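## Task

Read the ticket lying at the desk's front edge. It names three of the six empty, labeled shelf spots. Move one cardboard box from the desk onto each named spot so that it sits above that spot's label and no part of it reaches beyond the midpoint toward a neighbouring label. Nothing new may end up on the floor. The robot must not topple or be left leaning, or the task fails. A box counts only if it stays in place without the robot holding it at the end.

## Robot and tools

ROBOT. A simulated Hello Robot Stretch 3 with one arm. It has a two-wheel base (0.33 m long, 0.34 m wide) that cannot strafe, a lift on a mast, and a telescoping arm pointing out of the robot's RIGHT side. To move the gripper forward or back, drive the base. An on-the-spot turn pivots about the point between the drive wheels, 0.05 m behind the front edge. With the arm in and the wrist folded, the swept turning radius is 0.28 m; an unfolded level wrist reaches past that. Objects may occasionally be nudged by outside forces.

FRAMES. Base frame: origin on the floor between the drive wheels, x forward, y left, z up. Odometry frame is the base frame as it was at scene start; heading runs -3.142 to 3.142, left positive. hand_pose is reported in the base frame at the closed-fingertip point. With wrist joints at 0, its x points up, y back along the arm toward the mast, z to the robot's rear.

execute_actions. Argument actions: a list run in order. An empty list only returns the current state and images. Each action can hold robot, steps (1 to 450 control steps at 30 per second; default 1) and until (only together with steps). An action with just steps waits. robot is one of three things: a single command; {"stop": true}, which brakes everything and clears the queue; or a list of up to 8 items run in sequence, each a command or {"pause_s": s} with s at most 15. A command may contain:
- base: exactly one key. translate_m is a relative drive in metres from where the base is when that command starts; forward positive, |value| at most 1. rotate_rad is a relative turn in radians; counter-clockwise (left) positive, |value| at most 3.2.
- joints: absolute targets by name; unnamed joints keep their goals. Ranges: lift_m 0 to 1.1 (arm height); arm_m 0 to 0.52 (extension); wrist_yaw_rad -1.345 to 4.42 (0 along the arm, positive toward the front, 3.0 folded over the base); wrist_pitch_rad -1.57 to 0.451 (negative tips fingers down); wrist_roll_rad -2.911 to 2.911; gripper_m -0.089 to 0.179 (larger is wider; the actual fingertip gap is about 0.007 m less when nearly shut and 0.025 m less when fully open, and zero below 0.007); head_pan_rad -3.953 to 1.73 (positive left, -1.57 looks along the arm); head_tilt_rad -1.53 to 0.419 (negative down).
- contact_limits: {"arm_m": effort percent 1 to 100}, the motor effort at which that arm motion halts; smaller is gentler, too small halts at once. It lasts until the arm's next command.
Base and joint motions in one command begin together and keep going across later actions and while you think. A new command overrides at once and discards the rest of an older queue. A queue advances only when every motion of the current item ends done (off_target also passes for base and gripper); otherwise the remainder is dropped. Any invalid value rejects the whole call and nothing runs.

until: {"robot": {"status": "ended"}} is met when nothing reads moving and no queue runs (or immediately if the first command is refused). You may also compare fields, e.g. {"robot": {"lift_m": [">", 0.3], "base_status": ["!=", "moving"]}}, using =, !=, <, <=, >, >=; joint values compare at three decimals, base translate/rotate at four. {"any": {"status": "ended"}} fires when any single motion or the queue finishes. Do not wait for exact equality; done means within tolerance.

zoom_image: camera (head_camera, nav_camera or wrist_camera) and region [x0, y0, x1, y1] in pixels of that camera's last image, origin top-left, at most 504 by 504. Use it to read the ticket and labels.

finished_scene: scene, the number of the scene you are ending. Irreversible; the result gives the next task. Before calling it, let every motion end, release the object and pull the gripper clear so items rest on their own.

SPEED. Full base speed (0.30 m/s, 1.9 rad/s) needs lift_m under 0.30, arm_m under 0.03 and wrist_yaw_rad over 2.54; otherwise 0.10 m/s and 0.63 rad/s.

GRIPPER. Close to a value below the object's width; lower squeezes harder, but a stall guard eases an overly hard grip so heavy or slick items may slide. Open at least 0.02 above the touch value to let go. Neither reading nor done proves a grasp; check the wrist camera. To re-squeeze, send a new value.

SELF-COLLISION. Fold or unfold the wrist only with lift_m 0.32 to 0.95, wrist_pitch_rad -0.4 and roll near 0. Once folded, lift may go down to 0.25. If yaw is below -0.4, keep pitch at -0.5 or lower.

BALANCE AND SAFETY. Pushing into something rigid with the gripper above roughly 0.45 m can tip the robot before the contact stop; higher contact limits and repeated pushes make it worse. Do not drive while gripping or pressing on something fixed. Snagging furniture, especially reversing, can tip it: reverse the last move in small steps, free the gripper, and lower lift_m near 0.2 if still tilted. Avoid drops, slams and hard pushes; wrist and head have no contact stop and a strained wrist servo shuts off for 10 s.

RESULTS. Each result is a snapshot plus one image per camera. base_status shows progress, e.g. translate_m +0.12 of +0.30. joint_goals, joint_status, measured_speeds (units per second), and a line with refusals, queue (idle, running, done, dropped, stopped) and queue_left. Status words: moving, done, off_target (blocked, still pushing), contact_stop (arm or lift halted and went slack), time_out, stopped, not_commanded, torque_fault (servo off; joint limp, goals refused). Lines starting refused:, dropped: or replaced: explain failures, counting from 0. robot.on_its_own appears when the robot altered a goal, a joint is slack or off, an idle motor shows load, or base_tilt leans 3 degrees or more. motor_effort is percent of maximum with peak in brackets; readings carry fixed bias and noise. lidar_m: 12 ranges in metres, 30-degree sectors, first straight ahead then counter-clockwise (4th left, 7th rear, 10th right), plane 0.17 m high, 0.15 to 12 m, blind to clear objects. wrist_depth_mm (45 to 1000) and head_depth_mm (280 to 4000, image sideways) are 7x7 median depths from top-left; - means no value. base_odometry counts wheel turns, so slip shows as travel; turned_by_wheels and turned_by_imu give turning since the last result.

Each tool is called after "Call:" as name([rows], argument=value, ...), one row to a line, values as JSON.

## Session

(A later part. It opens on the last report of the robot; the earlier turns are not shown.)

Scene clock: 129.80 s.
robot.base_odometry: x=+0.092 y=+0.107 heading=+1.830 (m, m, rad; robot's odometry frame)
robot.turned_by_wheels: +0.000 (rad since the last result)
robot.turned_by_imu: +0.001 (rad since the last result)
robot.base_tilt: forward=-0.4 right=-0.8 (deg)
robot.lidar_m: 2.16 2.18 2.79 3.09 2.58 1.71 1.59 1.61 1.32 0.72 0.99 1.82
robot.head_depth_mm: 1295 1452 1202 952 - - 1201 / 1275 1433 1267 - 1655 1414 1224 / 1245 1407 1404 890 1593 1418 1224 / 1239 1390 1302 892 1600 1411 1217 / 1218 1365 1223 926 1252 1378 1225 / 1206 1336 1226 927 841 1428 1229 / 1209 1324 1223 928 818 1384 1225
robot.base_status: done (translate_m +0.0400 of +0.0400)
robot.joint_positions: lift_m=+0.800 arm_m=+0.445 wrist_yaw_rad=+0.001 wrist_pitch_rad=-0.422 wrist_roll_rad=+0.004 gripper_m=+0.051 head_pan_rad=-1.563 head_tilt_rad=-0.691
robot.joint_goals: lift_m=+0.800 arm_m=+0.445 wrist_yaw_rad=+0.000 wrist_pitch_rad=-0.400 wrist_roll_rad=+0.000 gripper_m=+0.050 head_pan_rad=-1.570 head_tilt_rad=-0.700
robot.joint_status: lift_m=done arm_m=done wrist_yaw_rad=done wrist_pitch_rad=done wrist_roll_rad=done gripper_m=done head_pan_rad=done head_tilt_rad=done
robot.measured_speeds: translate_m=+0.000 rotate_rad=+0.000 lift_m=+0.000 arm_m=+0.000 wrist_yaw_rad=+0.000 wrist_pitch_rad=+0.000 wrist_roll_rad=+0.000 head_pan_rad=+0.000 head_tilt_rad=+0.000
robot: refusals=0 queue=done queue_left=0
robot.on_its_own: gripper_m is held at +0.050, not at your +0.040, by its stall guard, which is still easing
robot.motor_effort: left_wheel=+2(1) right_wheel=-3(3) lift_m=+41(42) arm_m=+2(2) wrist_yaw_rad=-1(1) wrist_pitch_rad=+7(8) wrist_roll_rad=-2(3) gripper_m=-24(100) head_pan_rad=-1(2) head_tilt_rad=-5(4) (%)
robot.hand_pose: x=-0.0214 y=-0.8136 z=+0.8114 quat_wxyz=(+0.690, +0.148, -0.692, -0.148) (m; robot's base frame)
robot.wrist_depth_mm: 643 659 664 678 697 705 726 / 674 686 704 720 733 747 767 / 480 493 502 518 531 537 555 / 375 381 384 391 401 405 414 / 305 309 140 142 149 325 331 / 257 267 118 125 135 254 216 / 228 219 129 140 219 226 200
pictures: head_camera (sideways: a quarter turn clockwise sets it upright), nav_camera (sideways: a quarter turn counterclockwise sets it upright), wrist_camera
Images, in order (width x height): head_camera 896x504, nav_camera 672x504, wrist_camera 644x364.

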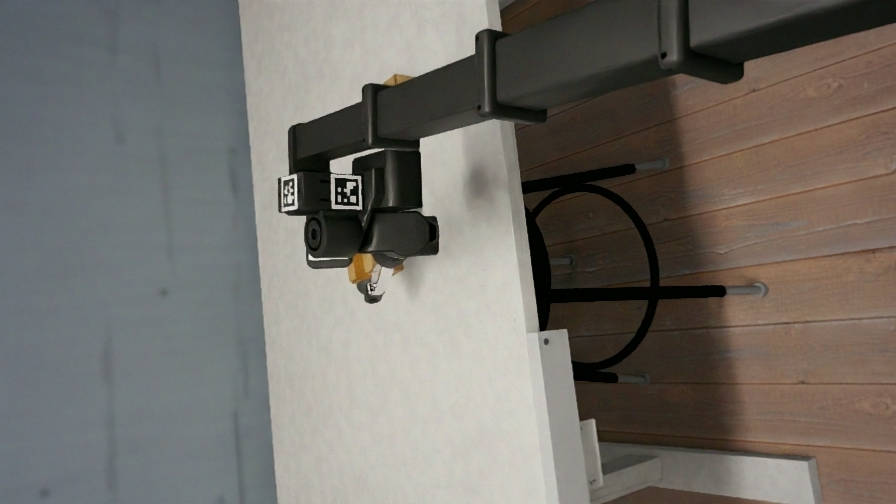

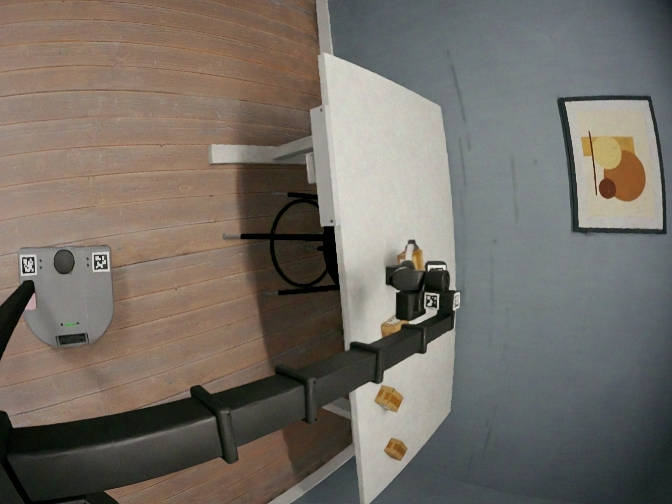

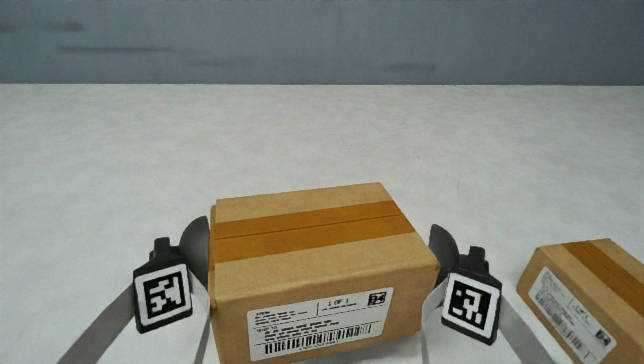

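Call:
execute_actions([
  {"robot":[{"joints":{"arm_m":0.0,"gripper_m":0.055}},{"base":{"rotate_rad":1.571},"joints":{"head_pan_rad":0,"head_tilt_rad":-0.3}},{"base":{"translate_m":1.0},"joints":{"lift_m":0.5,"wrist_pitch_rad":-0.1}},{"base":{"translate_m":0.5}}],"steps":450,"until":{"robot":{"status":"ended"}}},
  {"steps":450,"until":{"robot":{"status":"ended"}}},
])

Scene clock: 161.47 s.
robot.base_odometry: x=-1.358 y=-0.278 heading=-2.882 (m, m, rad; robot's odometry frame)
robot.turned_by_wheels: +1.571 (rad since the last result)
robot.turned_by_imu: +1.573 (rad since the last result)
robot.base_tilt: forward=-0.4 right=-0.8 (deg)
robot.lidar_m: 1.57 1.64 1.90 1.76 1.79 2.27 2.47 2.96 2.16 2.02 1.86 1.83
robot.head_depth_mm: 1670 1780 1835 1964 2073 1924 1597 / 1661 1758 1823 1935 2020 1881 1599 / 1633 1717 1796 1902 1955 1904 1610 / 1605 1696 1777 1862 1956 1900 1604 / 1626 1711 1801 1894 2001 2061 1596 / 1602 1687 1769 1870 1988 2064 1621 / 1574 1672 1745 1839 1938 1985 1627
robot.base_status: done (translate_m +0.5000 of +0.5000)
robot.joint_positions: lift_m=+0.500 arm_m=+0.000 wrist_yaw_rad=+0.001 wrist_pitch_rad=-0.136 wrist_roll_rad=+0.004 gripper_m=+0.065 head_pan_rad=-0.007 head_tilt_rad=-0.309
robot.joint_goals: lift_m=+0.500 arm_m=+0.000 wrist_yaw_rad=+0.000 wrist_pitch_rad=-0.100 wrist_roll_rad=+0.000 gripper_m=+0.064 head_pan_rad=+0.000 head_tilt_rad=-0.300
robot.joint_status: lift_m=done arm_m=done wrist_yaw_rad=done wrist_pitch_rad=done wrist_roll_rad=done gripper_m=done head_pan_rad=done head_tilt_rad=done
robot.measured_speeds: translate_m=+0.000 rotate_rad=+0.000 lift_m=+0.000 arm_m=+0.000 wrist_yaw_rad=+0.000 wrist_pitch_rad=+0.000 wrist_roll_rad=+0.000 head_pan_rad=+0.000 head_tilt_rad=+0.000
robot: refusals=0 queue=done queue_left=0
robot.on_its_own: gripper_m is held at +0.064, not at your +0.055, by its stall guard, which is not easing now
robot.motor_effort: left_wheel=-4(8) right_wheel=+2(5) lift_m=+23(39) arm_m=-4(6) wrist_yaw_rad=+0(0) wrist_pitch_rad=+12(12) wrist_roll_rad=-2(2) gripper_m=-21(62) head_pan_rad=+3(31) head_tilt_rad=+5(33) (%)
robot.hand_pose: x=-0.0213 y=-0.3959 z=+0.5804 quat_wxyz=(+0.704, +0.049, -0.707, -0.048) (m; robot's base frame)
robot.wrist_depth_mm: - - - - - - - / - - - - - - - / - - - - - - - / - - - - - - - / - - 140 142 150 - - / - - 119 126 135 - - / 888 866 129 140 860 914 977
pictures: head_camera (sideways: a quarter turn clockwise sets it upright), nav_camera (sideways: a quarter turn counterclockwise sets it upright), wrist_camera
Images, in order (width x height): head_camera 896x504, nav_camera 672x504, wrist_camera 644x364.

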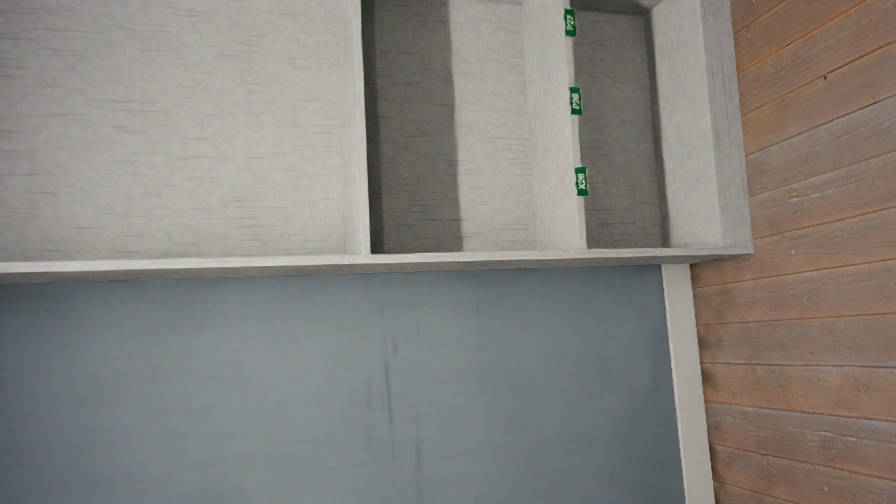

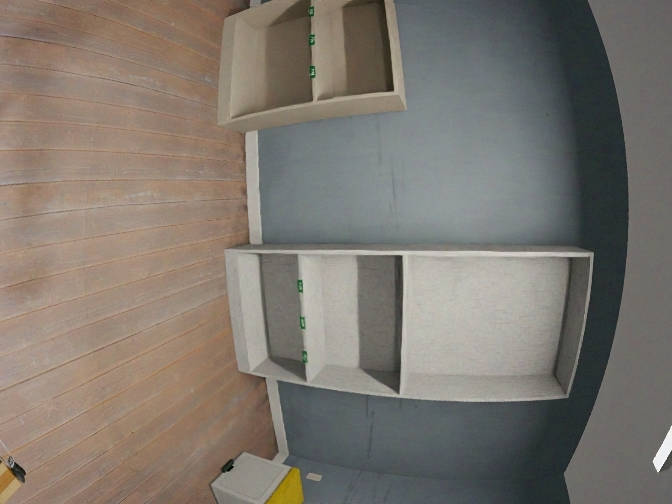

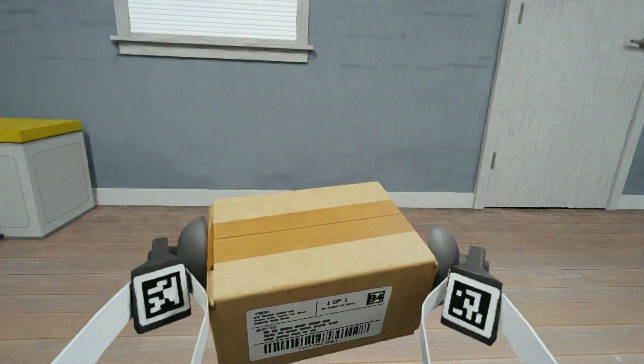

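Call:
zoom_image(camera="head_camera", region=[540,0,620,210])

Call:
execute_actions([
  {"robot":{"joints":{"head_pan_rad":0.6,"head_tilt_rad":-0.4}},"steps":100,"until":{"robot":{"status":"ended"}}},
])

Region (540, 0, 620, 210) of head_camera's 896x504 image, scaled by 2.400, with more detail than that image has; it fills the left 192 columns of this view, and the rest is white.

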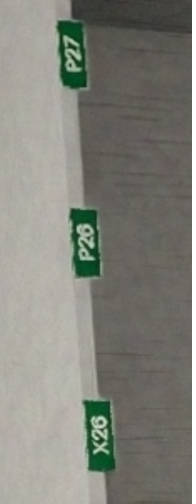

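Scene clock: 164.20 s.
robot.base_odometry: x=-1.358 y=-0.278 heading=-2.882 (m, m, rad; robot's odometry frame)
robot.turned_by_wheels: +0.000 (rad since the last result)
robot.turned_by_imu: +0.001 (rad since the last result)
robot.base_tilt: forward=-0.6 right=-0.8 (deg)
robot.lidar_m: 1.57 1.64 1.90 1.76 1.79 2.28 2.47 2.96 2.17 2.01 1.87 1.82
robot.head_depth_mm: 1573 1667 1750 1892 2028 1847 1476 / 1635 1758 1823 1973 2139 1840 1474 / 1714 1824 1761 1848 2062 1841 1485 / 1783 1906 2000 2110 2259 1841 1471 / 1898 2018 2127 2281 2277 1859 1499 / 1961 2114 2117 2212 2313 1849 1477 / 2072 2207 2391 2496 2431 1863 1493
robot.base_status: done (translate_m +0.5000 of +0.5000)
robot.joint_positions: lift_m=+0.500 arm_m=+0.000 wrist_yaw_rad=+0.001 wrist_pitch_rad=-0.136 wrist_roll_rad=+0.004 gripper_m=+0.065 head_pan_rad=+0.593 head_tilt_rad=-0.395
robot.joint_goals: lift_m=+0.500 arm_m=+0.000 wrist_yaw_rad=+0.000 wrist_pitch_rad=-0.100 wrist_roll_rad=+0.000 gripper_m=+0.064 head_pan_rad=+0.600 head_tilt_rad=-0.400
robot.joint_status: lift_m=done arm_m=done wrist_yaw_rad=done wrist_pitch_rad=done wrist_roll_rad=done gripper_m=done head_pan_rad=done head_tilt_rad=done
robot.measured_speeds: translate_m=+0.000 rotate_rad=+0.000 lift_m=+0.000 arm_m=+0.000 wrist_yaw_rad=+0.000 wrist_pitch_rad=+0.000 wrist_roll_rad=+0.000 head_pan_rad=+0.000 head_tilt_rad=+0.000
robot: refusals=0 queue=done queue_left=0
robot.on_its_own: gripper_m is held at +0.064, not at your +0.055, by its stall guard, which is not easing now
robot.motor_effort: left_wheel=-3(4) right_wheel=+1(2) lift_m=+23(23) arm_m=-3(3) wrist_yaw_rad=-1(0) wrist_pitch_rad=+13(13) wrist_roll_rad=-2(2) gripper_m=-21(21) head_pan_rad=+2(23) head_tilt_rad=-3(14) (%)
robot.hand_pose: x=-0.0213 y=-0.3959 z=+0.5804 quat_wxyz=(+0.704, +0.049, -0.707, -0.048) (m; robot's base frame)
robot.wrist_depth_mm: - - - - - - - / - - - - - - - / - - - - - - - / - - - - - - - / - - 140 142 150 - - / - - 119 126 135 - - / 883 855 129 140 865 918 981
pictures: head_camera (sideways: a quarter turn clockwise sets it upright), nav_camera (sideways: a quarter turn counterclockwise sets it upright), wrist_camera
Images, in order (width x height): head_camera 896x504, nav_camera 672x504, wrist_camera 644x364.

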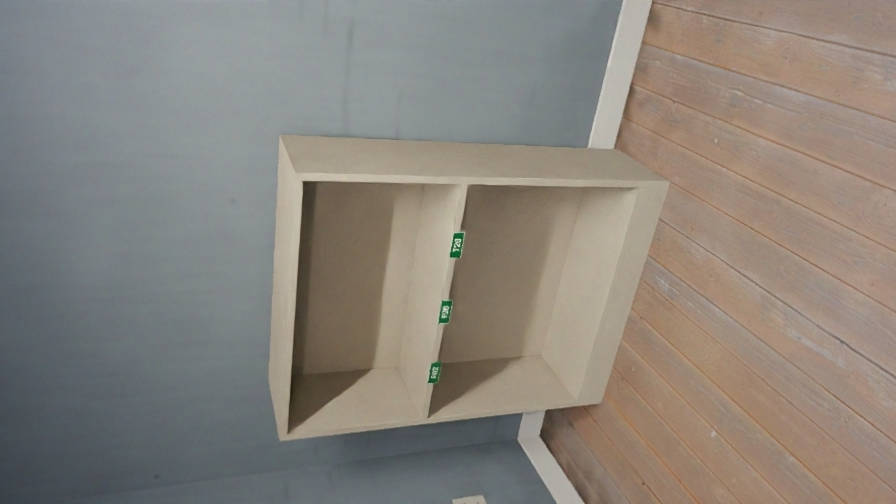

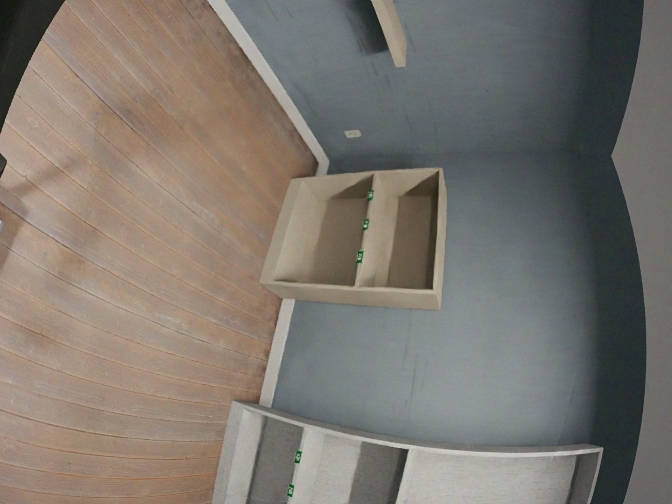

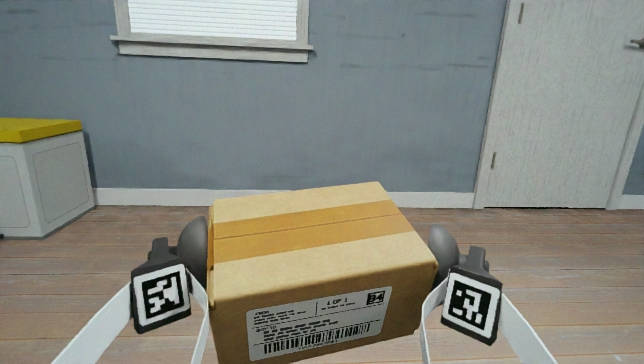

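Call:
execute_actions([
  {"robot":[{"base":{"translate_m":0.95},"joints":{"lift_m":0.47,"wrist_pitch_rad":-0.05,"head_pan_rad":-1.57,"head_tilt_rad":-0.8,"gripper_m":0.058}},{"base":{"rotate_rad":1.571}},{"base":{"translate_m":-0.53}}],"steps":450,"until":{"robot":{"status":"ended"}}},
  {"steps":300,"until":{"robot":{"status":"ended"}}},
])

Scene clock: 190.73 s.
robot.base_odometry: x=-2.412 y=-0.009 heading=-1.312 (m, m, rad; robot's odometry frame)
robot.turned_by_wheels: +1.571 (rad since the last result)
robot.turned_by_imu: +1.561 (rad since the last result)
robot.base_tilt: forward=-0.4 right=-0.7 (deg)
robot.lidar_m: 2.07 2.42 3.10 3.40 2.19 1.48 0.96 0.98 0.73 0.91 0.79 1.24
robot.head_depth_mm: 725 762 829 969 1538 1345 1174 / 770 921 1042 1080 1252 1319 1179 / 764 908 1052 1119 1367 1282 1186 / 754 899 1038 1117 1382 1268 1193 / 745 886 1023 1126 1343 1280 1186 / 741 877 1014 1111 1343 1293 1179 / 739 868 1000 1094 1348 1303 1176
robot.base_status: done (translate_m -0.5300 of -0.5300)
robot.joint_positions: lift_m=+0.470 arm_m=+0.000 wrist_yaw_rad=+0.001 wrist_pitch_rad=-0.087 wrist_roll_rad=+0.004 gripper_m=+0.065 head_pan_rad=-1.563 head_tilt_rad=-0.790
robot.joint_goals: lift_m=+0.470 arm_m=+0.000 wrist_yaw_rad=+0.000 wrist_pitch_rad=-0.050 wrist_roll_rad=+0.000 gripper_m=+0.064 head_pan_rad=-1.570 head_tilt_rad=-0.800
robot.joint_status: lift_m=done arm_m=done wrist_yaw_rad=done wrist_pitch_rad=done wrist_roll_rad=done gripper_m=done head_pan_rad=done head_tilt_rad=done
robot.measured_speeds: translate_m=+0.000 rotate_rad=+0.000 lift_m=+0.000 arm_m=+0.000 wrist_yaw_rad=+0.000 wrist_pitch_rad=+0.000 wrist_roll_rad=+0.000 head_pan_rad=+0.000 head_tilt_rad=+0.000
robot: refusals=0 queue=done queue_left=0
robot.on_its_own: gripper_m is held at +0.064, not at your +0.058, by its stall guard, which is not easing now
robot.motor_effort: left_wheel=-3(8) right_wheel=+1(3) lift_m=+23(23) arm_m=-4(4) wrist_yaw_rad=-1(1) wrist_pitch_rad=+13(13) wrist_roll_rad=-2(2) gripper_m=-20(52) head_pan_rad=+0(30) head_tilt_rad=-6(34) (%)
robot.hand_pose: x=-0.0213 y=-0.3985 z=+0.5629 quat_wxyz=(+0.705, +0.031, -0.708, -0.031) (m; robot's base frame)
robot.wrist_depth_mm: 591 605 613 619 627 487 695 / 607 624 636 643 658 481 727 / 628 647 661 670 678 475 765 / 464 484 507 526 546 479 784 / 634 693 140 142 150 500 826 / 656 716 119 126 135 838 854 / 643 739 129 140 673 573 884
pictures: head_camera (sideways: a quarter turn clockwise sets it upright), nav_camera (sideways: a quarter turn counterclockwise sets it upright), wrist_camera
Images, in order (width x height): head_camera 896x504, nav_camera 672x504, wrist_camera 644x364.

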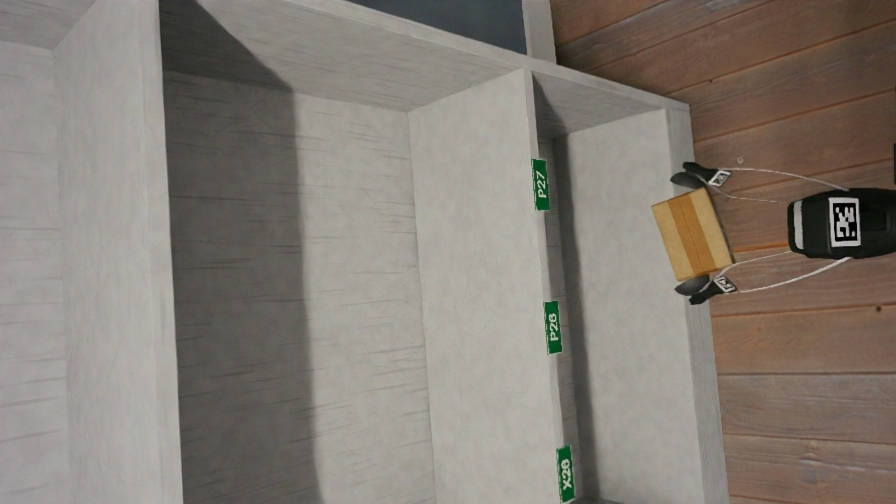

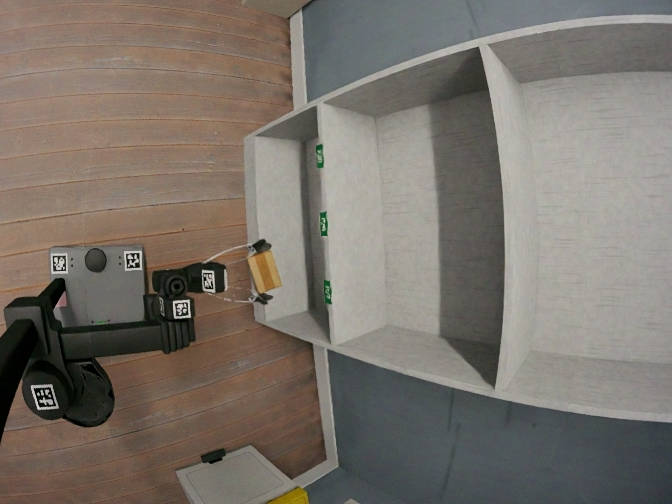

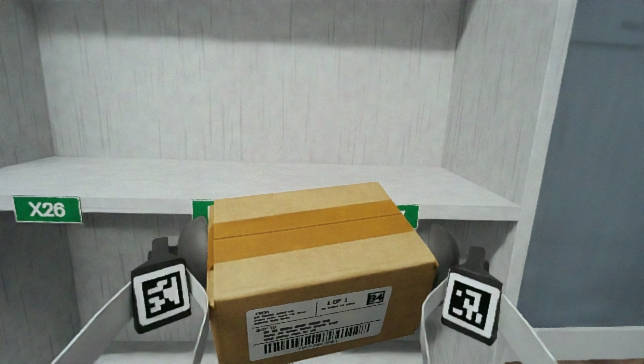

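Call:
execute_actions([
  {"robot":[{"base":{"translate_m":-0.075},"joints":{"lift_m":0.53}},{"joints":{"arm_m":0.40},"contact_limits":{"arm_m":15}}],"steps":450,"until":{"robot":{"status":"ended"}}},
])

Scene clock: 201.33 s.
robot.base_odometry: x=-2.431 y=+0.064 heading=-1.312 (m, m, rad; robot's odometry frame)
robot.turned_by_wheels: +0.000 (rad since the last result)
robot.turned_by_imu: +0.001 (rad since the last result)
robot.base_tilt: forward=-0.3 right=-0.8 (deg)
robot.lidar_m: 2.14 2.50 3.21 3.39 2.08 1.41 0.89 0.90 0.70 0.76 0.83 1.25
robot.head_depth_mm: 604 690 1158 1391 1552 1336 1169 / 725 773 863 985 1532 1369 - / 766 914 1053 1143 1378 1317 1174 / 756 909 1041 1002 1380 1302 1188 / 752 890 1025 1117 1377 1289 1179 / 744 882 1015 1114 1361 1281 1180 / 738 877 1007 1106 1349 1289 1181
robot.base_status: done (translate_m -0.0750 of -0.0750)
robot.joint_positions: lift_m=+0.530 arm_m=+0.400 wrist_yaw_rad=+0.001 wrist_pitch_rad=-0.085 wrist_roll_rad=+0.004 gripper_m=+0.065 head_pan_rad=-1.563 head_tilt_rad=-0.790
robot.joint_goals: lift_m=+0.530 arm_m=+0.400 wrist_yaw_rad=+0.000 wrist_pitch_rad=-0.050 wrist_roll_rad=+0.000 gripper_m=+0.064 head_pan_rad=-1.570 head_tilt_rad=-0.800
robot.joint_status: lift_m=done arm_m=done wrist_yaw_rad=done wrist_pitch_rad=done wrist_roll_rad=done gripper_m=done head_pan_rad=done head_tilt_rad=done
robot.measured_speeds: translate_m=+0.000 rotate_rad=+0.000 lift_m=+0.000 arm_m=+0.000 wrist_yaw_rad=+0.000 wrist_pitch_rad=+0.000 wrist_roll_rad=+0.000 head_pan_rad=+0.000 head_tilt_rad=+0.000
robot: refusals=0 queue=done queue_left=0
robot.on_its_own: gripper_m is held at +0.064, not at your +0.058, by its stall guard, which is not easing now
robot.motor_effort: left_wheel=-3(7) right_wheel=+1(3) lift_m=+41(43) arm_m=+2(4) wrist_yaw_rad=+0(0) wrist_pitch_rad=+12(13) wrist_roll_rad=-2(2) gripper_m=-21(20) head_pan_rad=-3(2) head_tilt_rad=-5(6) (%)
robot.contact_limits: arm_m 15 (drawing in: default 22, maximum 36; extending or still: default 29, maximum 48)
robot.hand_pose: x=-0.0213 y=-0.7979 z=+0.6225 quat_wxyz=(+0.705, +0.031, -0.708, -0.030) (m; robot's base frame)
robot.wrist_depth_mm: 244 247 252 253 257 260 207 / 253 257 260 263 265 268 206 / 262 265 270 273 277 279 205 / 273 275 279 278 285 288 203 / 283 285 141 142 150 294 203 / 293 294 119 126 135 274 202 / 259 248 129 140 249 254 201
pictures: head_camera (sideways: a quarter turn clockwise sets it upright), nav_camera (sideways: a quarter turn counterclockwise sets it upright), wrist_camera
Images, in order (width x height): head_camera 896x504, nav_camera 672x504, wrist_camera 644x364.

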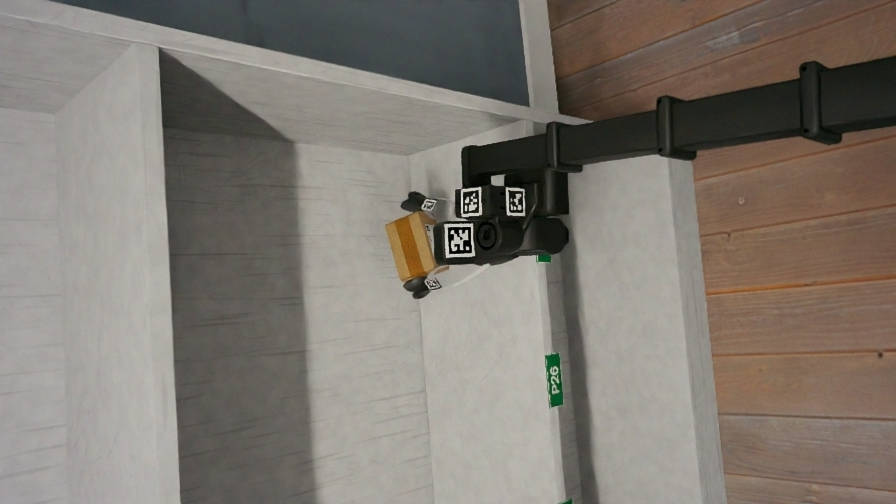

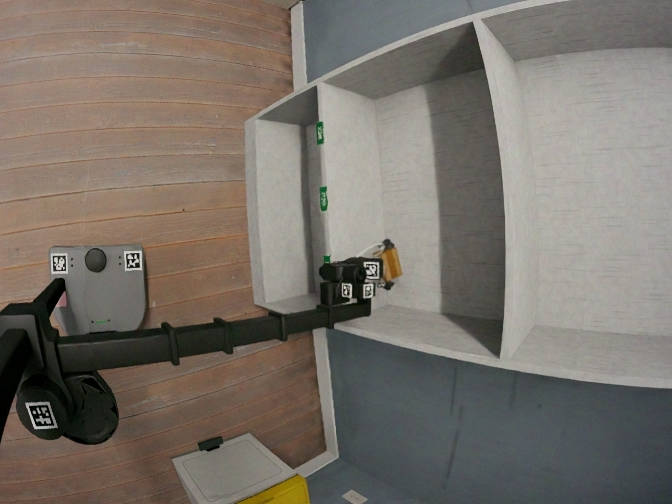

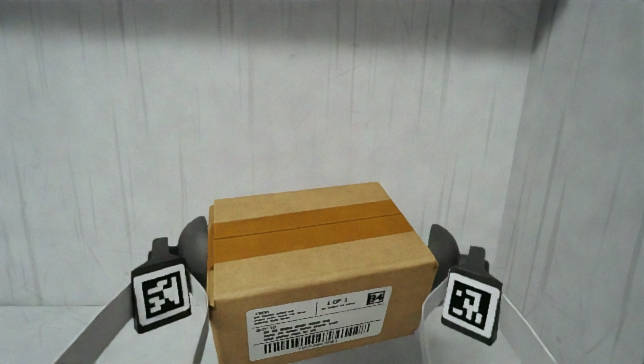

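Call:
execute_actions([
  {"robot":[{"joints":{"arm_m":0.34,"wrist_pitch_rad":-0.25,"lift_m":0.55}},{"joints":{"lift_m":0.52}}],"steps":450,"until":{"robot":{"status":"ended"}}},
])

Scene clock: 206.80 s.
robot.base_odometry: x=-2.431 y=+0.064 heading=-1.312 (m, m, rad; robot's odometry frame)
robot.turned_by_wheels: +0.000 (rad since the last result)
robot.turned_by_imu: +0.001 (rad since the last result)
robot.base_tilt: forward=-0.5 right=-0.7 (deg)
robot.lidar_m: 2.15 2.50 3.21 3.39 2.08 1.41 0.89 0.90 0.70 0.76 0.83 1.25
robot.head_depth_mm: 604 689 1155 1379 1563 1335 1172 / 726 772 859 991 1531 1380 - / 766 918 1061 1110 - 1305 1179 / 760 901 1043 1138 1378 1301 1177 / 751 891 1026 1118 1384 1292 1179 / 743 882 1021 1118 1348 1290 1175 / 735 875 999 1103 1338 1288 1180
robot.base_status: done (translate_m -0.0750 of -0.0750)
robot.joint_positions: lift_m=+0.520 arm_m=+0.340 wrist_yaw_rad=+0.001 wrist_pitch_rad=-0.274 wrist_roll_rad=+0.004 gripper_m=+0.065 head_pan_rad=-1.563 head_tilt_rad=-0.790
robot.joint_goals: lift_m=+0.520 arm_m=+0.340 wrist_yaw_rad=+0.000 wrist_pitch_rad=-0.250 wrist_roll_rad=+0.000 gripper_m=+0.064 head_pan_rad=-1.570 head_tilt_rad=-0.800
robot.joint_status: lift_m=done arm_m=done wrist_yaw_rad=done wrist_pitch_rad=done wrist_roll_rad=done gripper_m=done head_pan_rad=done head_tilt_rad=done
robot.measured_speeds: translate_m=+0.000 rotate_rad=+0.000 lift_m=+0.000 arm_m=+0.000 wrist_yaw_rad=+0.000 wrist_pitch_rad=+0.000 wrist_roll_rad=+0.000 head_pan_rad=+0.000 head_tilt_rad=+0.000
robot: refusals=0 queue=done queue_left=0
robot.on_its_own: gripper_m is held at +0.064, not at your +0.058, by its stall guard, which is not easing now
robot.motor_effort: left_wheel=-2(2) right_wheel=+1(1) lift_m=+23(43) arm_m=-4(2) wrist_yaw_rad=-1(1) wrist_pitch_rad=+8(11) wrist_roll_rad=-2(2) gripper_m=-21(22) head_pan_rad=-2(2) head_tilt_rad=-6(6) (%)
robot.hand_pose: x=-0.0214 y=-0.7254 z=+0.5664 quat_wxyz=(+0.699, +0.097, -0.702, -0.097) (m; robot's base frame)
robot.wrist_depth_mm: 291 294 294 300 304 299 211 / 308 312 314 317 323 307 210 / 328 331 335 340 344 305 210 / 342 346 349 353 356 304 210 / 263 268 140 142 150 272 208 / 212 221 119 126 135 228 209 / 183 174 129 140 174 181 189
pictures: head_camera (sideways: a quarter turn clockwise sets it upright), nav_camera (sideways: a quarter turn counterclockwise sets it upright), wrist_camera
Images, in order (width x height): head_camera 896x504, nav_camera 672x504, wrist_camera 644x364.

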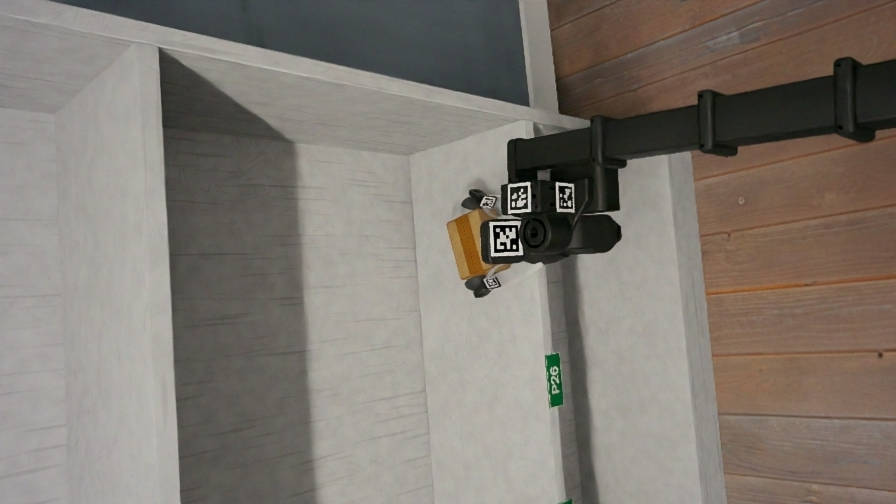

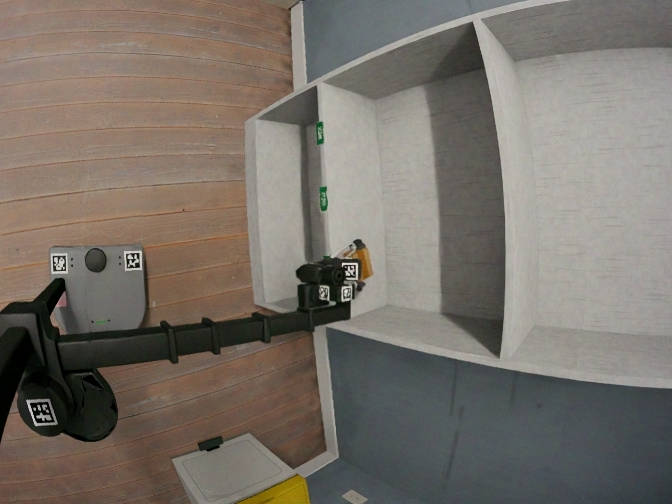

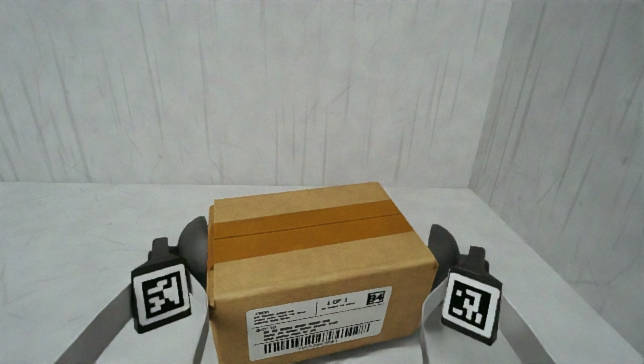

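Call:
execute_actions([
  {"robot":[{"joints":{"lift_m":0.485}}],"steps":450,"until":{"robot":{"status":"ended"}}},
])

Scene clock: 209.37 s.
robot.base_odometry: x=-2.431 y=+0.064 heading=-1.312 (m, m, rad; robot's odometry frame)
robot.turned_by_wheels: +0.000 (rad since the last result)
robot.turned_by_imu: +0.001 (rad since the last result)
robot.base_tilt: forward=-0.5 right=-0.7 (deg)
robot.lidar_m: 2.15 2.50 3.21 3.41 2.09 1.41 0.89 0.90 0.70 0.76 0.83 1.25
robot.head_depth_mm: 603 690 1151 1391 1563 1339 1176 / 725 770 860 990 1501 1357 - / 768 915 1057 1116 - 1312 1184 / 758 902 1040 1134 1365 1310 1177 / 751 896 1028 1115 1372 1289 1179 / 745 882 1022 1107 1346 1302 1186 / 737 874 1005 1098 1354 1295 1178
robot.base_status: done (translate_m -0.0750 of -0.0750)
robot.joint_positions: lift_m=+0.486 arm_m=+0.340 wrist_yaw_rad=+0.000 wrist_pitch_rad=-0.229 wrist_roll_rad=+0.004 gripper_m=+0.065 head_pan_rad=-1.563 head_tilt_rad=-0.790
robot.joint_goals: lift_m=+0.485 arm_m=+0.340 wrist_yaw_rad=+0.000 wrist_pitch_rad=-0.250 wrist_roll_rad=+0.000 gripper_m=+0.064 head_pan_rad=-1.570 head_tilt_rad=-0.800
robot.joint_status: lift_m=done arm_m=done wrist_yaw_rad=done wrist_pitch_rad=done wrist_roll_rad=done gripper_m=done head_pan_rad=done head_tilt_rad=done
robot.measured_speeds: translate_m=+0.000 rotate_rad=+0.000 lift_m=+0.000 arm_m=+0.000 wrist_yaw_rad=+0.000 wrist_pitch_rad=+0.000 wrist_roll_rad=+0.000 head_pan_rad=+0.000 head_tilt_rad=+0.000
robot: refusals=0 queue=done queue_left=0
robot.on_its_own: gripper_m is held at +0.064, not at your +0.058, by its stall guard, which is not easing now
robot.motor_effort: left_wheel=-3(2) right_wheel=+1(1) lift_m=+17(23) arm_m=-3(5) wrist_yaw_rad=-1(1) wrist_pitch_rad=-8(8) wrist_roll_rad=-1(2) gripper_m=-21(21) head_pan_rad=-3(1) head_tilt_rad=-4(5) (%)
robot.hand_pose: x=-0.0214 y=-0.7293 z=+0.5428 quat_wxyz=(+0.701, +0.081, -0.704, -0.081) (m; robot's base frame)
robot.wrist_depth_mm: 292 295 298 302 305 302 211 / 307 311 314 316 323 309 210 / 325 328 331 337 340 305 210 / 314 321 329 337 346 304 210 / 230 235 140 142 153 252 209 / 182 191 117 124 135 197 191 / 155 146 126 135 147 154 161
pictures: head_camera (sideways: a quarter turn clockwise sets it upright), nav_camera (sideways: a quarter turn counterclockwise sets it upright), wrist_camera
Images, in order (width x height): head_camera 896x504, nav_camera 672x504, wrist_camera 644x364.

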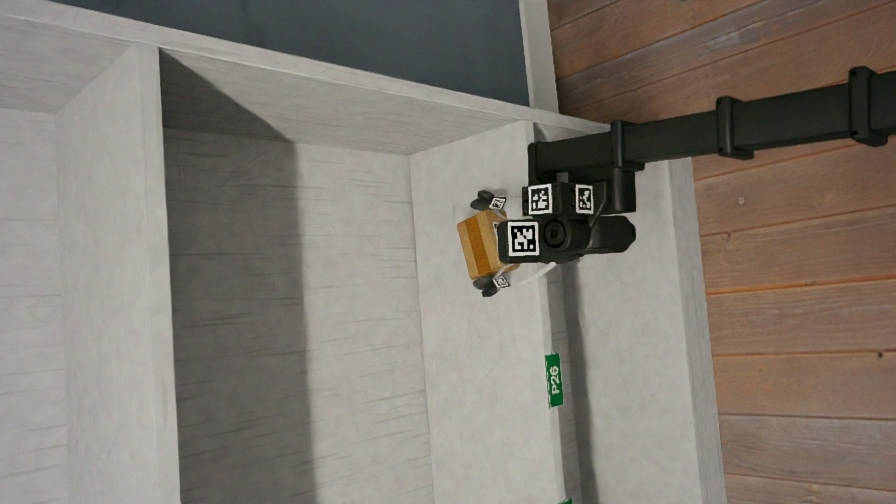

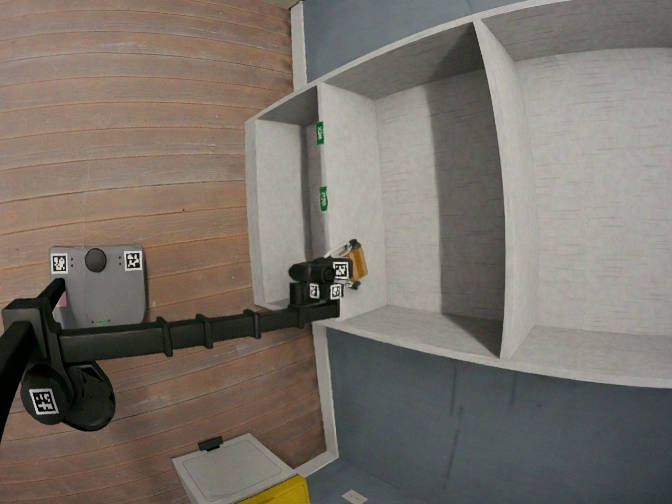

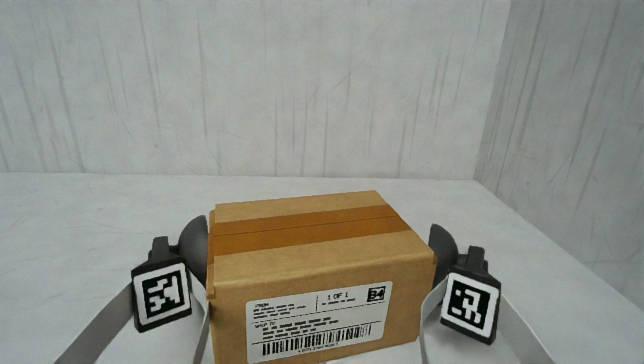

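Call:
execute_actions([
  {"robot":[{"joints":{"lift_m":0.497}},{"joints":{"gripper_m":0.12}},{"joints":{"arm_m":0.0}}],"steps":450,"until":{"robot":{"status":"ended"}}},
])

Scene clock: 216.30 s.
robot.base_odometry: x=-2.431 y=+0.064 heading=-1.312 (m, m, rad; robot's odometry frame)
robot.turned_by_wheels: +0.000 (rad since the last result)
robot.turned_by_imu: +0.002 (rad since the last result)
robot.base_tilt: forward=-0.4 right=-0.8 (deg)
robot.lidar_m: 2.15 2.50 3.21 3.39 2.08 1.41 0.89 0.90 0.70 0.76 0.83 1.25
robot.head_depth_mm: 605 690 1162 1384 1564 1329 1178 / 728 771 859 993 1496 1345 1180 / 765 915 1052 1114 1369 1322 1202 / 759 901 1044 1118 1373 1302 1198 / 754 899 1035 1117 1380 1294 1170 / 746 885 1018 1120 1349 1292 1182 / 742 868 1005 1095 1346 1288 1180
robot.base_status: done (translate_m -0.0750 of -0.0750)
robot.joint_positions: lift_m=+0.497 arm_m=+0.000 wrist_yaw_rad=+0.000 wrist_pitch_rad=-0.272 wrist_roll_rad=+0.004 gripper_m=+0.120 head_pan_rad=-1.563 head_tilt_rad=-0.790
robot.joint_goals: lift_m=+0.497 arm_m=+0.000 wrist_yaw_rad=+0.000 wrist_pitch_rad=-0.250 wrist_roll_rad=+0.000 gripper_m=+0.120 head_pan_rad=-1.570 head_tilt_rad=-0.800
robot.joint_status: lift_m=done arm_m=done wrist_yaw_rad=done wrist_pitch_rad=done wrist_roll_rad=done gripper_m=done head_pan_rad=done head_tilt_rad=done
robot.measured_speeds: translate_m=+0.000 rotate_rad=+0.000 lift_m=+0.000 arm_m=+0.000 wrist_yaw_rad=+0.000 wrist_pitch_rad=+0.000 wrist_roll_rad=+0.000 head_pan_rad=+0.000 head_tilt_rad=+0.000
robot: refusals=0 queue=done queue_left=0
robot.motor_effort: left_wheel=-3(2) right_wheel=+1(1) lift_m=+40(41) arm_m=-4(7) wrist_yaw_rad=+0(1) wrist_pitch_rad=+8(8) wrist_roll_rad=-1(2) gripper_m=+0(78) head_pan_rad=-1(2) head_tilt_rad=-5(5) (%)
robot.hand_pose: x=-0.0214 y=-0.3856 z=+0.5432 quat_wxyz=(+0.699, +0.096, -0.702, -0.096) (m; robot's base frame)
robot.wrist_depth_mm: 590 604 602 620 601 438 691 / 622 624 647 641 636 718 726 / 440 451 468 442 498 770 790 / 705 726 739 742 637 827 856 / 749 768 789 800 712 891 926 / 732 790 792 799 716 942 963 / 640 621 644 667 665 784 815
pictures: head_camera (sideways: a quarter turn clockwise sets it upright), nav_camera (sideways: a quarter turn counterclockwise sets it upright), wrist_camera
Images, in order (width x height): head_camera 896x504, nav_camera 672x504, wrist_camera 644x364.

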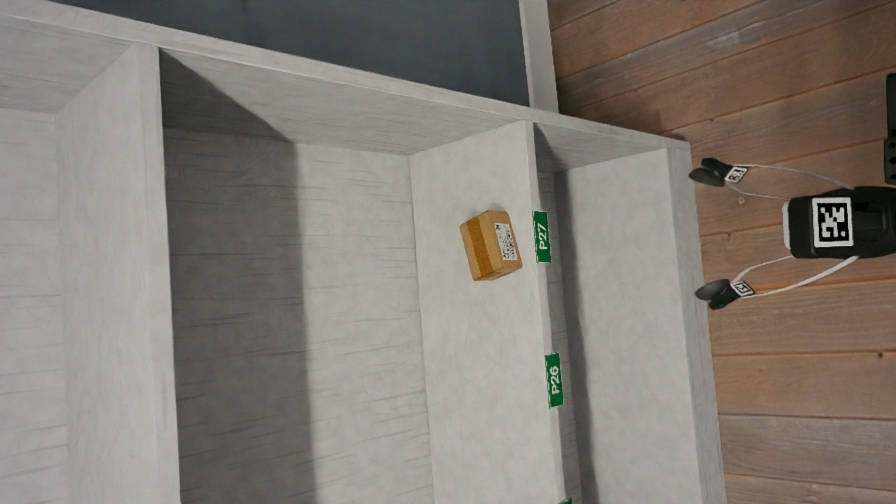

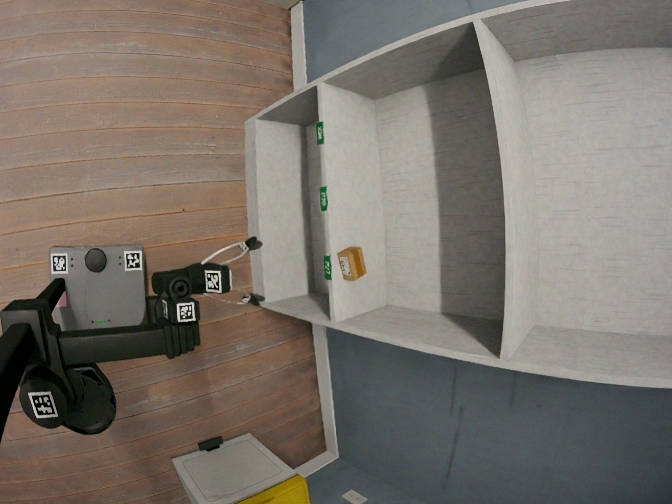

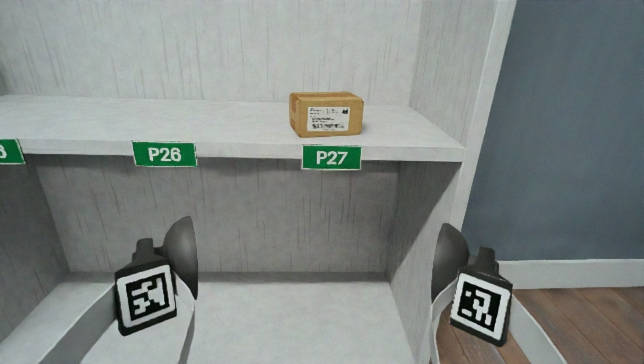

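Call:
execute_actions([
  {"robot":[{"joints":{"wrist_pitch_rad":-0.4,"gripper_m":0.04}},{"joints":{"wrist_yaw_rad":3.0}},{"joints":{"lift_m":0.25},"base":{"rotate_rad":1.248}},{"base":{"translate_m":1.0}},{"base":{"translate_m":1.0}},{"base":{"translate_m":0.58}},{"base":{"rotate_rad":1.894},"joints":{"lift_m":0.6}},{"joints":{"wrist_yaw_rad":0,"lift_m":0.78,"gripper_m":0.17,"head_tilt_rad":-0.7}}],"steps":450,"until":{"robot":{"status":"ended"}}},
  {"steps":450,"until":{"robot":{"status":"ended"}}},
])

Scene clock: 250.57 s.
robot.base_odometry: x=+0.144 y=-0.101 heading=+1.830 (m, m, rad; robot's odometry frame)
robot.turned_by_wheels: +3.142 (rad since the last result)
robot.turned_by_imu: +3.133 (rad since the last result)
robot.base_tilt: forward=-0.3 right=-0.7 (deg)
robot.lidar_m: 2.33 2.39 3.12 3.08 2.19 1.51 1.43 1.46 1.22 0.89 0.75 1.90
robot.head_depth_mm: 1290 1434 1162 910 1674 1406 - / 1268 1417 1183 933 1661 1372 - / 1263 1407 1183 906 1679 1461 - / 1240 1389 1189 906 1632 1455 1190 / 1240 1378 1189 904 1619 1381 1220 / 1223 1371 1187 909 1560 1378 1213 / 1208 1346 1192 914 1531 1413 1225
robot.base_status: done (rotate_rad +1.8938 of +1.8940)
robot.joint_positions: lift_m=+0.780 arm_m=+0.000 wrist_yaw_rad=+0.002 wrist_pitch_rad=-0.415 wrist_roll_rad=+0.004 gripper_m=+0.170 head_pan_rad=-1.563 head_tilt_rad=-0.705
robot.joint_goals: lift_m=+0.780 arm_m=+0.000 wrist_yaw_rad=+0.000 wrist_pitch_rad=-0.400 wrist_roll_rad=+0.000 gripper_m=+0.170 head_pan_rad=-1.570 head_tilt_rad=-0.700
robot.joint_status: lift_m=done arm_m=done wrist_yaw_rad=done wrist_pitch_rad=done wrist_roll_rad=done gripper_m=done head_pan_rad=done head_tilt_rad=done
robot.measured_speeds: translate_m=+0.000 rotate_rad=+0.000 lift_m=+0.000 arm_m=+0.000 wrist_yaw_rad=+0.000 wrist_pitch_rad=+0.000 wrist_roll_rad=+0.000 head_pan_rad=+0.000 head_tilt_rad=+0.000
robot: refusals=0 queue=done queue_left=0
robot.motor_effort: left_wheel=-3(11) right_wheel=+2(6) lift_m=+40(42) arm_m=-4(5) wrist_yaw_rad=-2(2) wrist_pitch_rad=+5(7) wrist_roll_rad=-2(2) gripper_m=+0(84) head_pan_rad=-2(3) head_tilt_rad=+3(14) (%)
robot.hand_pose: x=-0.0210 y=-0.3701 z=+0.7930 quat_wxyz=(+0.691, +0.146, -0.693, -0.145) (m; robot's base frame)
robot.wrist_depth_mm: - - - - - - - / 649 667 694 658 739 756 802 / 454 463 469 481 494 509 514 / 420 876 654 - - - - / - - - - - - - / - - - - - - - / 936 960 984 988 - 987 -
pictures: head_camera (sideways: a quarter turn clockwise sets it upright), nav_camera (sideways: a quarter turn counterclockwise sets it upright), wrist_camera
Images, in order (width x height): head_camera 896x504, nav_camera 672x504, wrist_camera 644x364.

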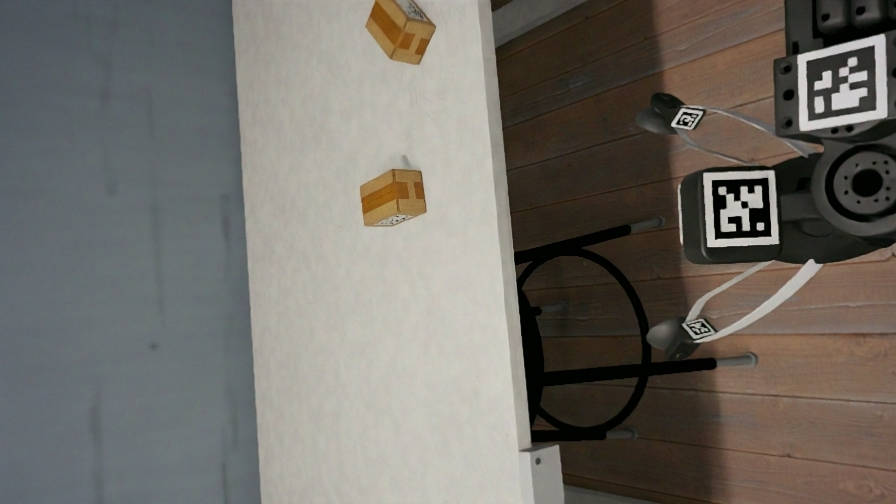

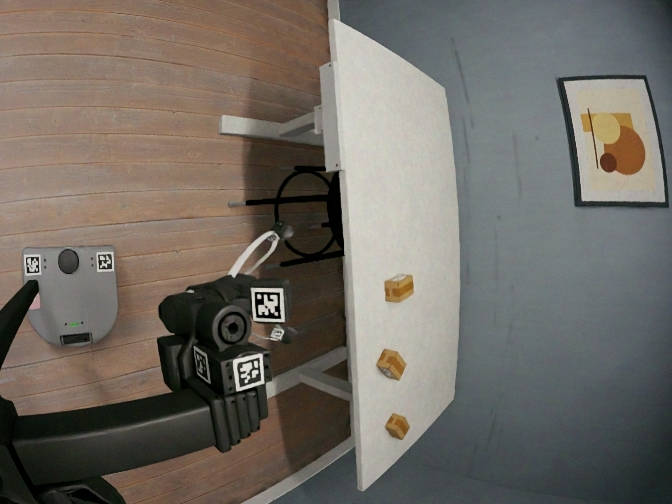

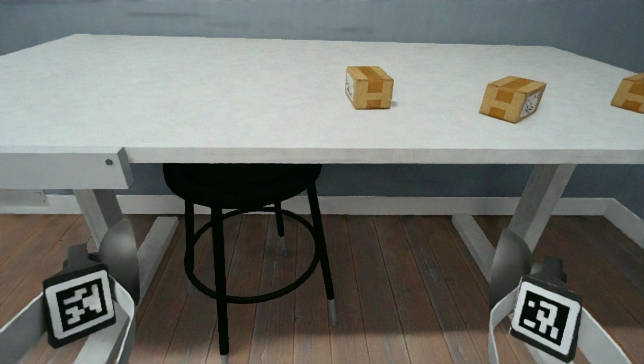

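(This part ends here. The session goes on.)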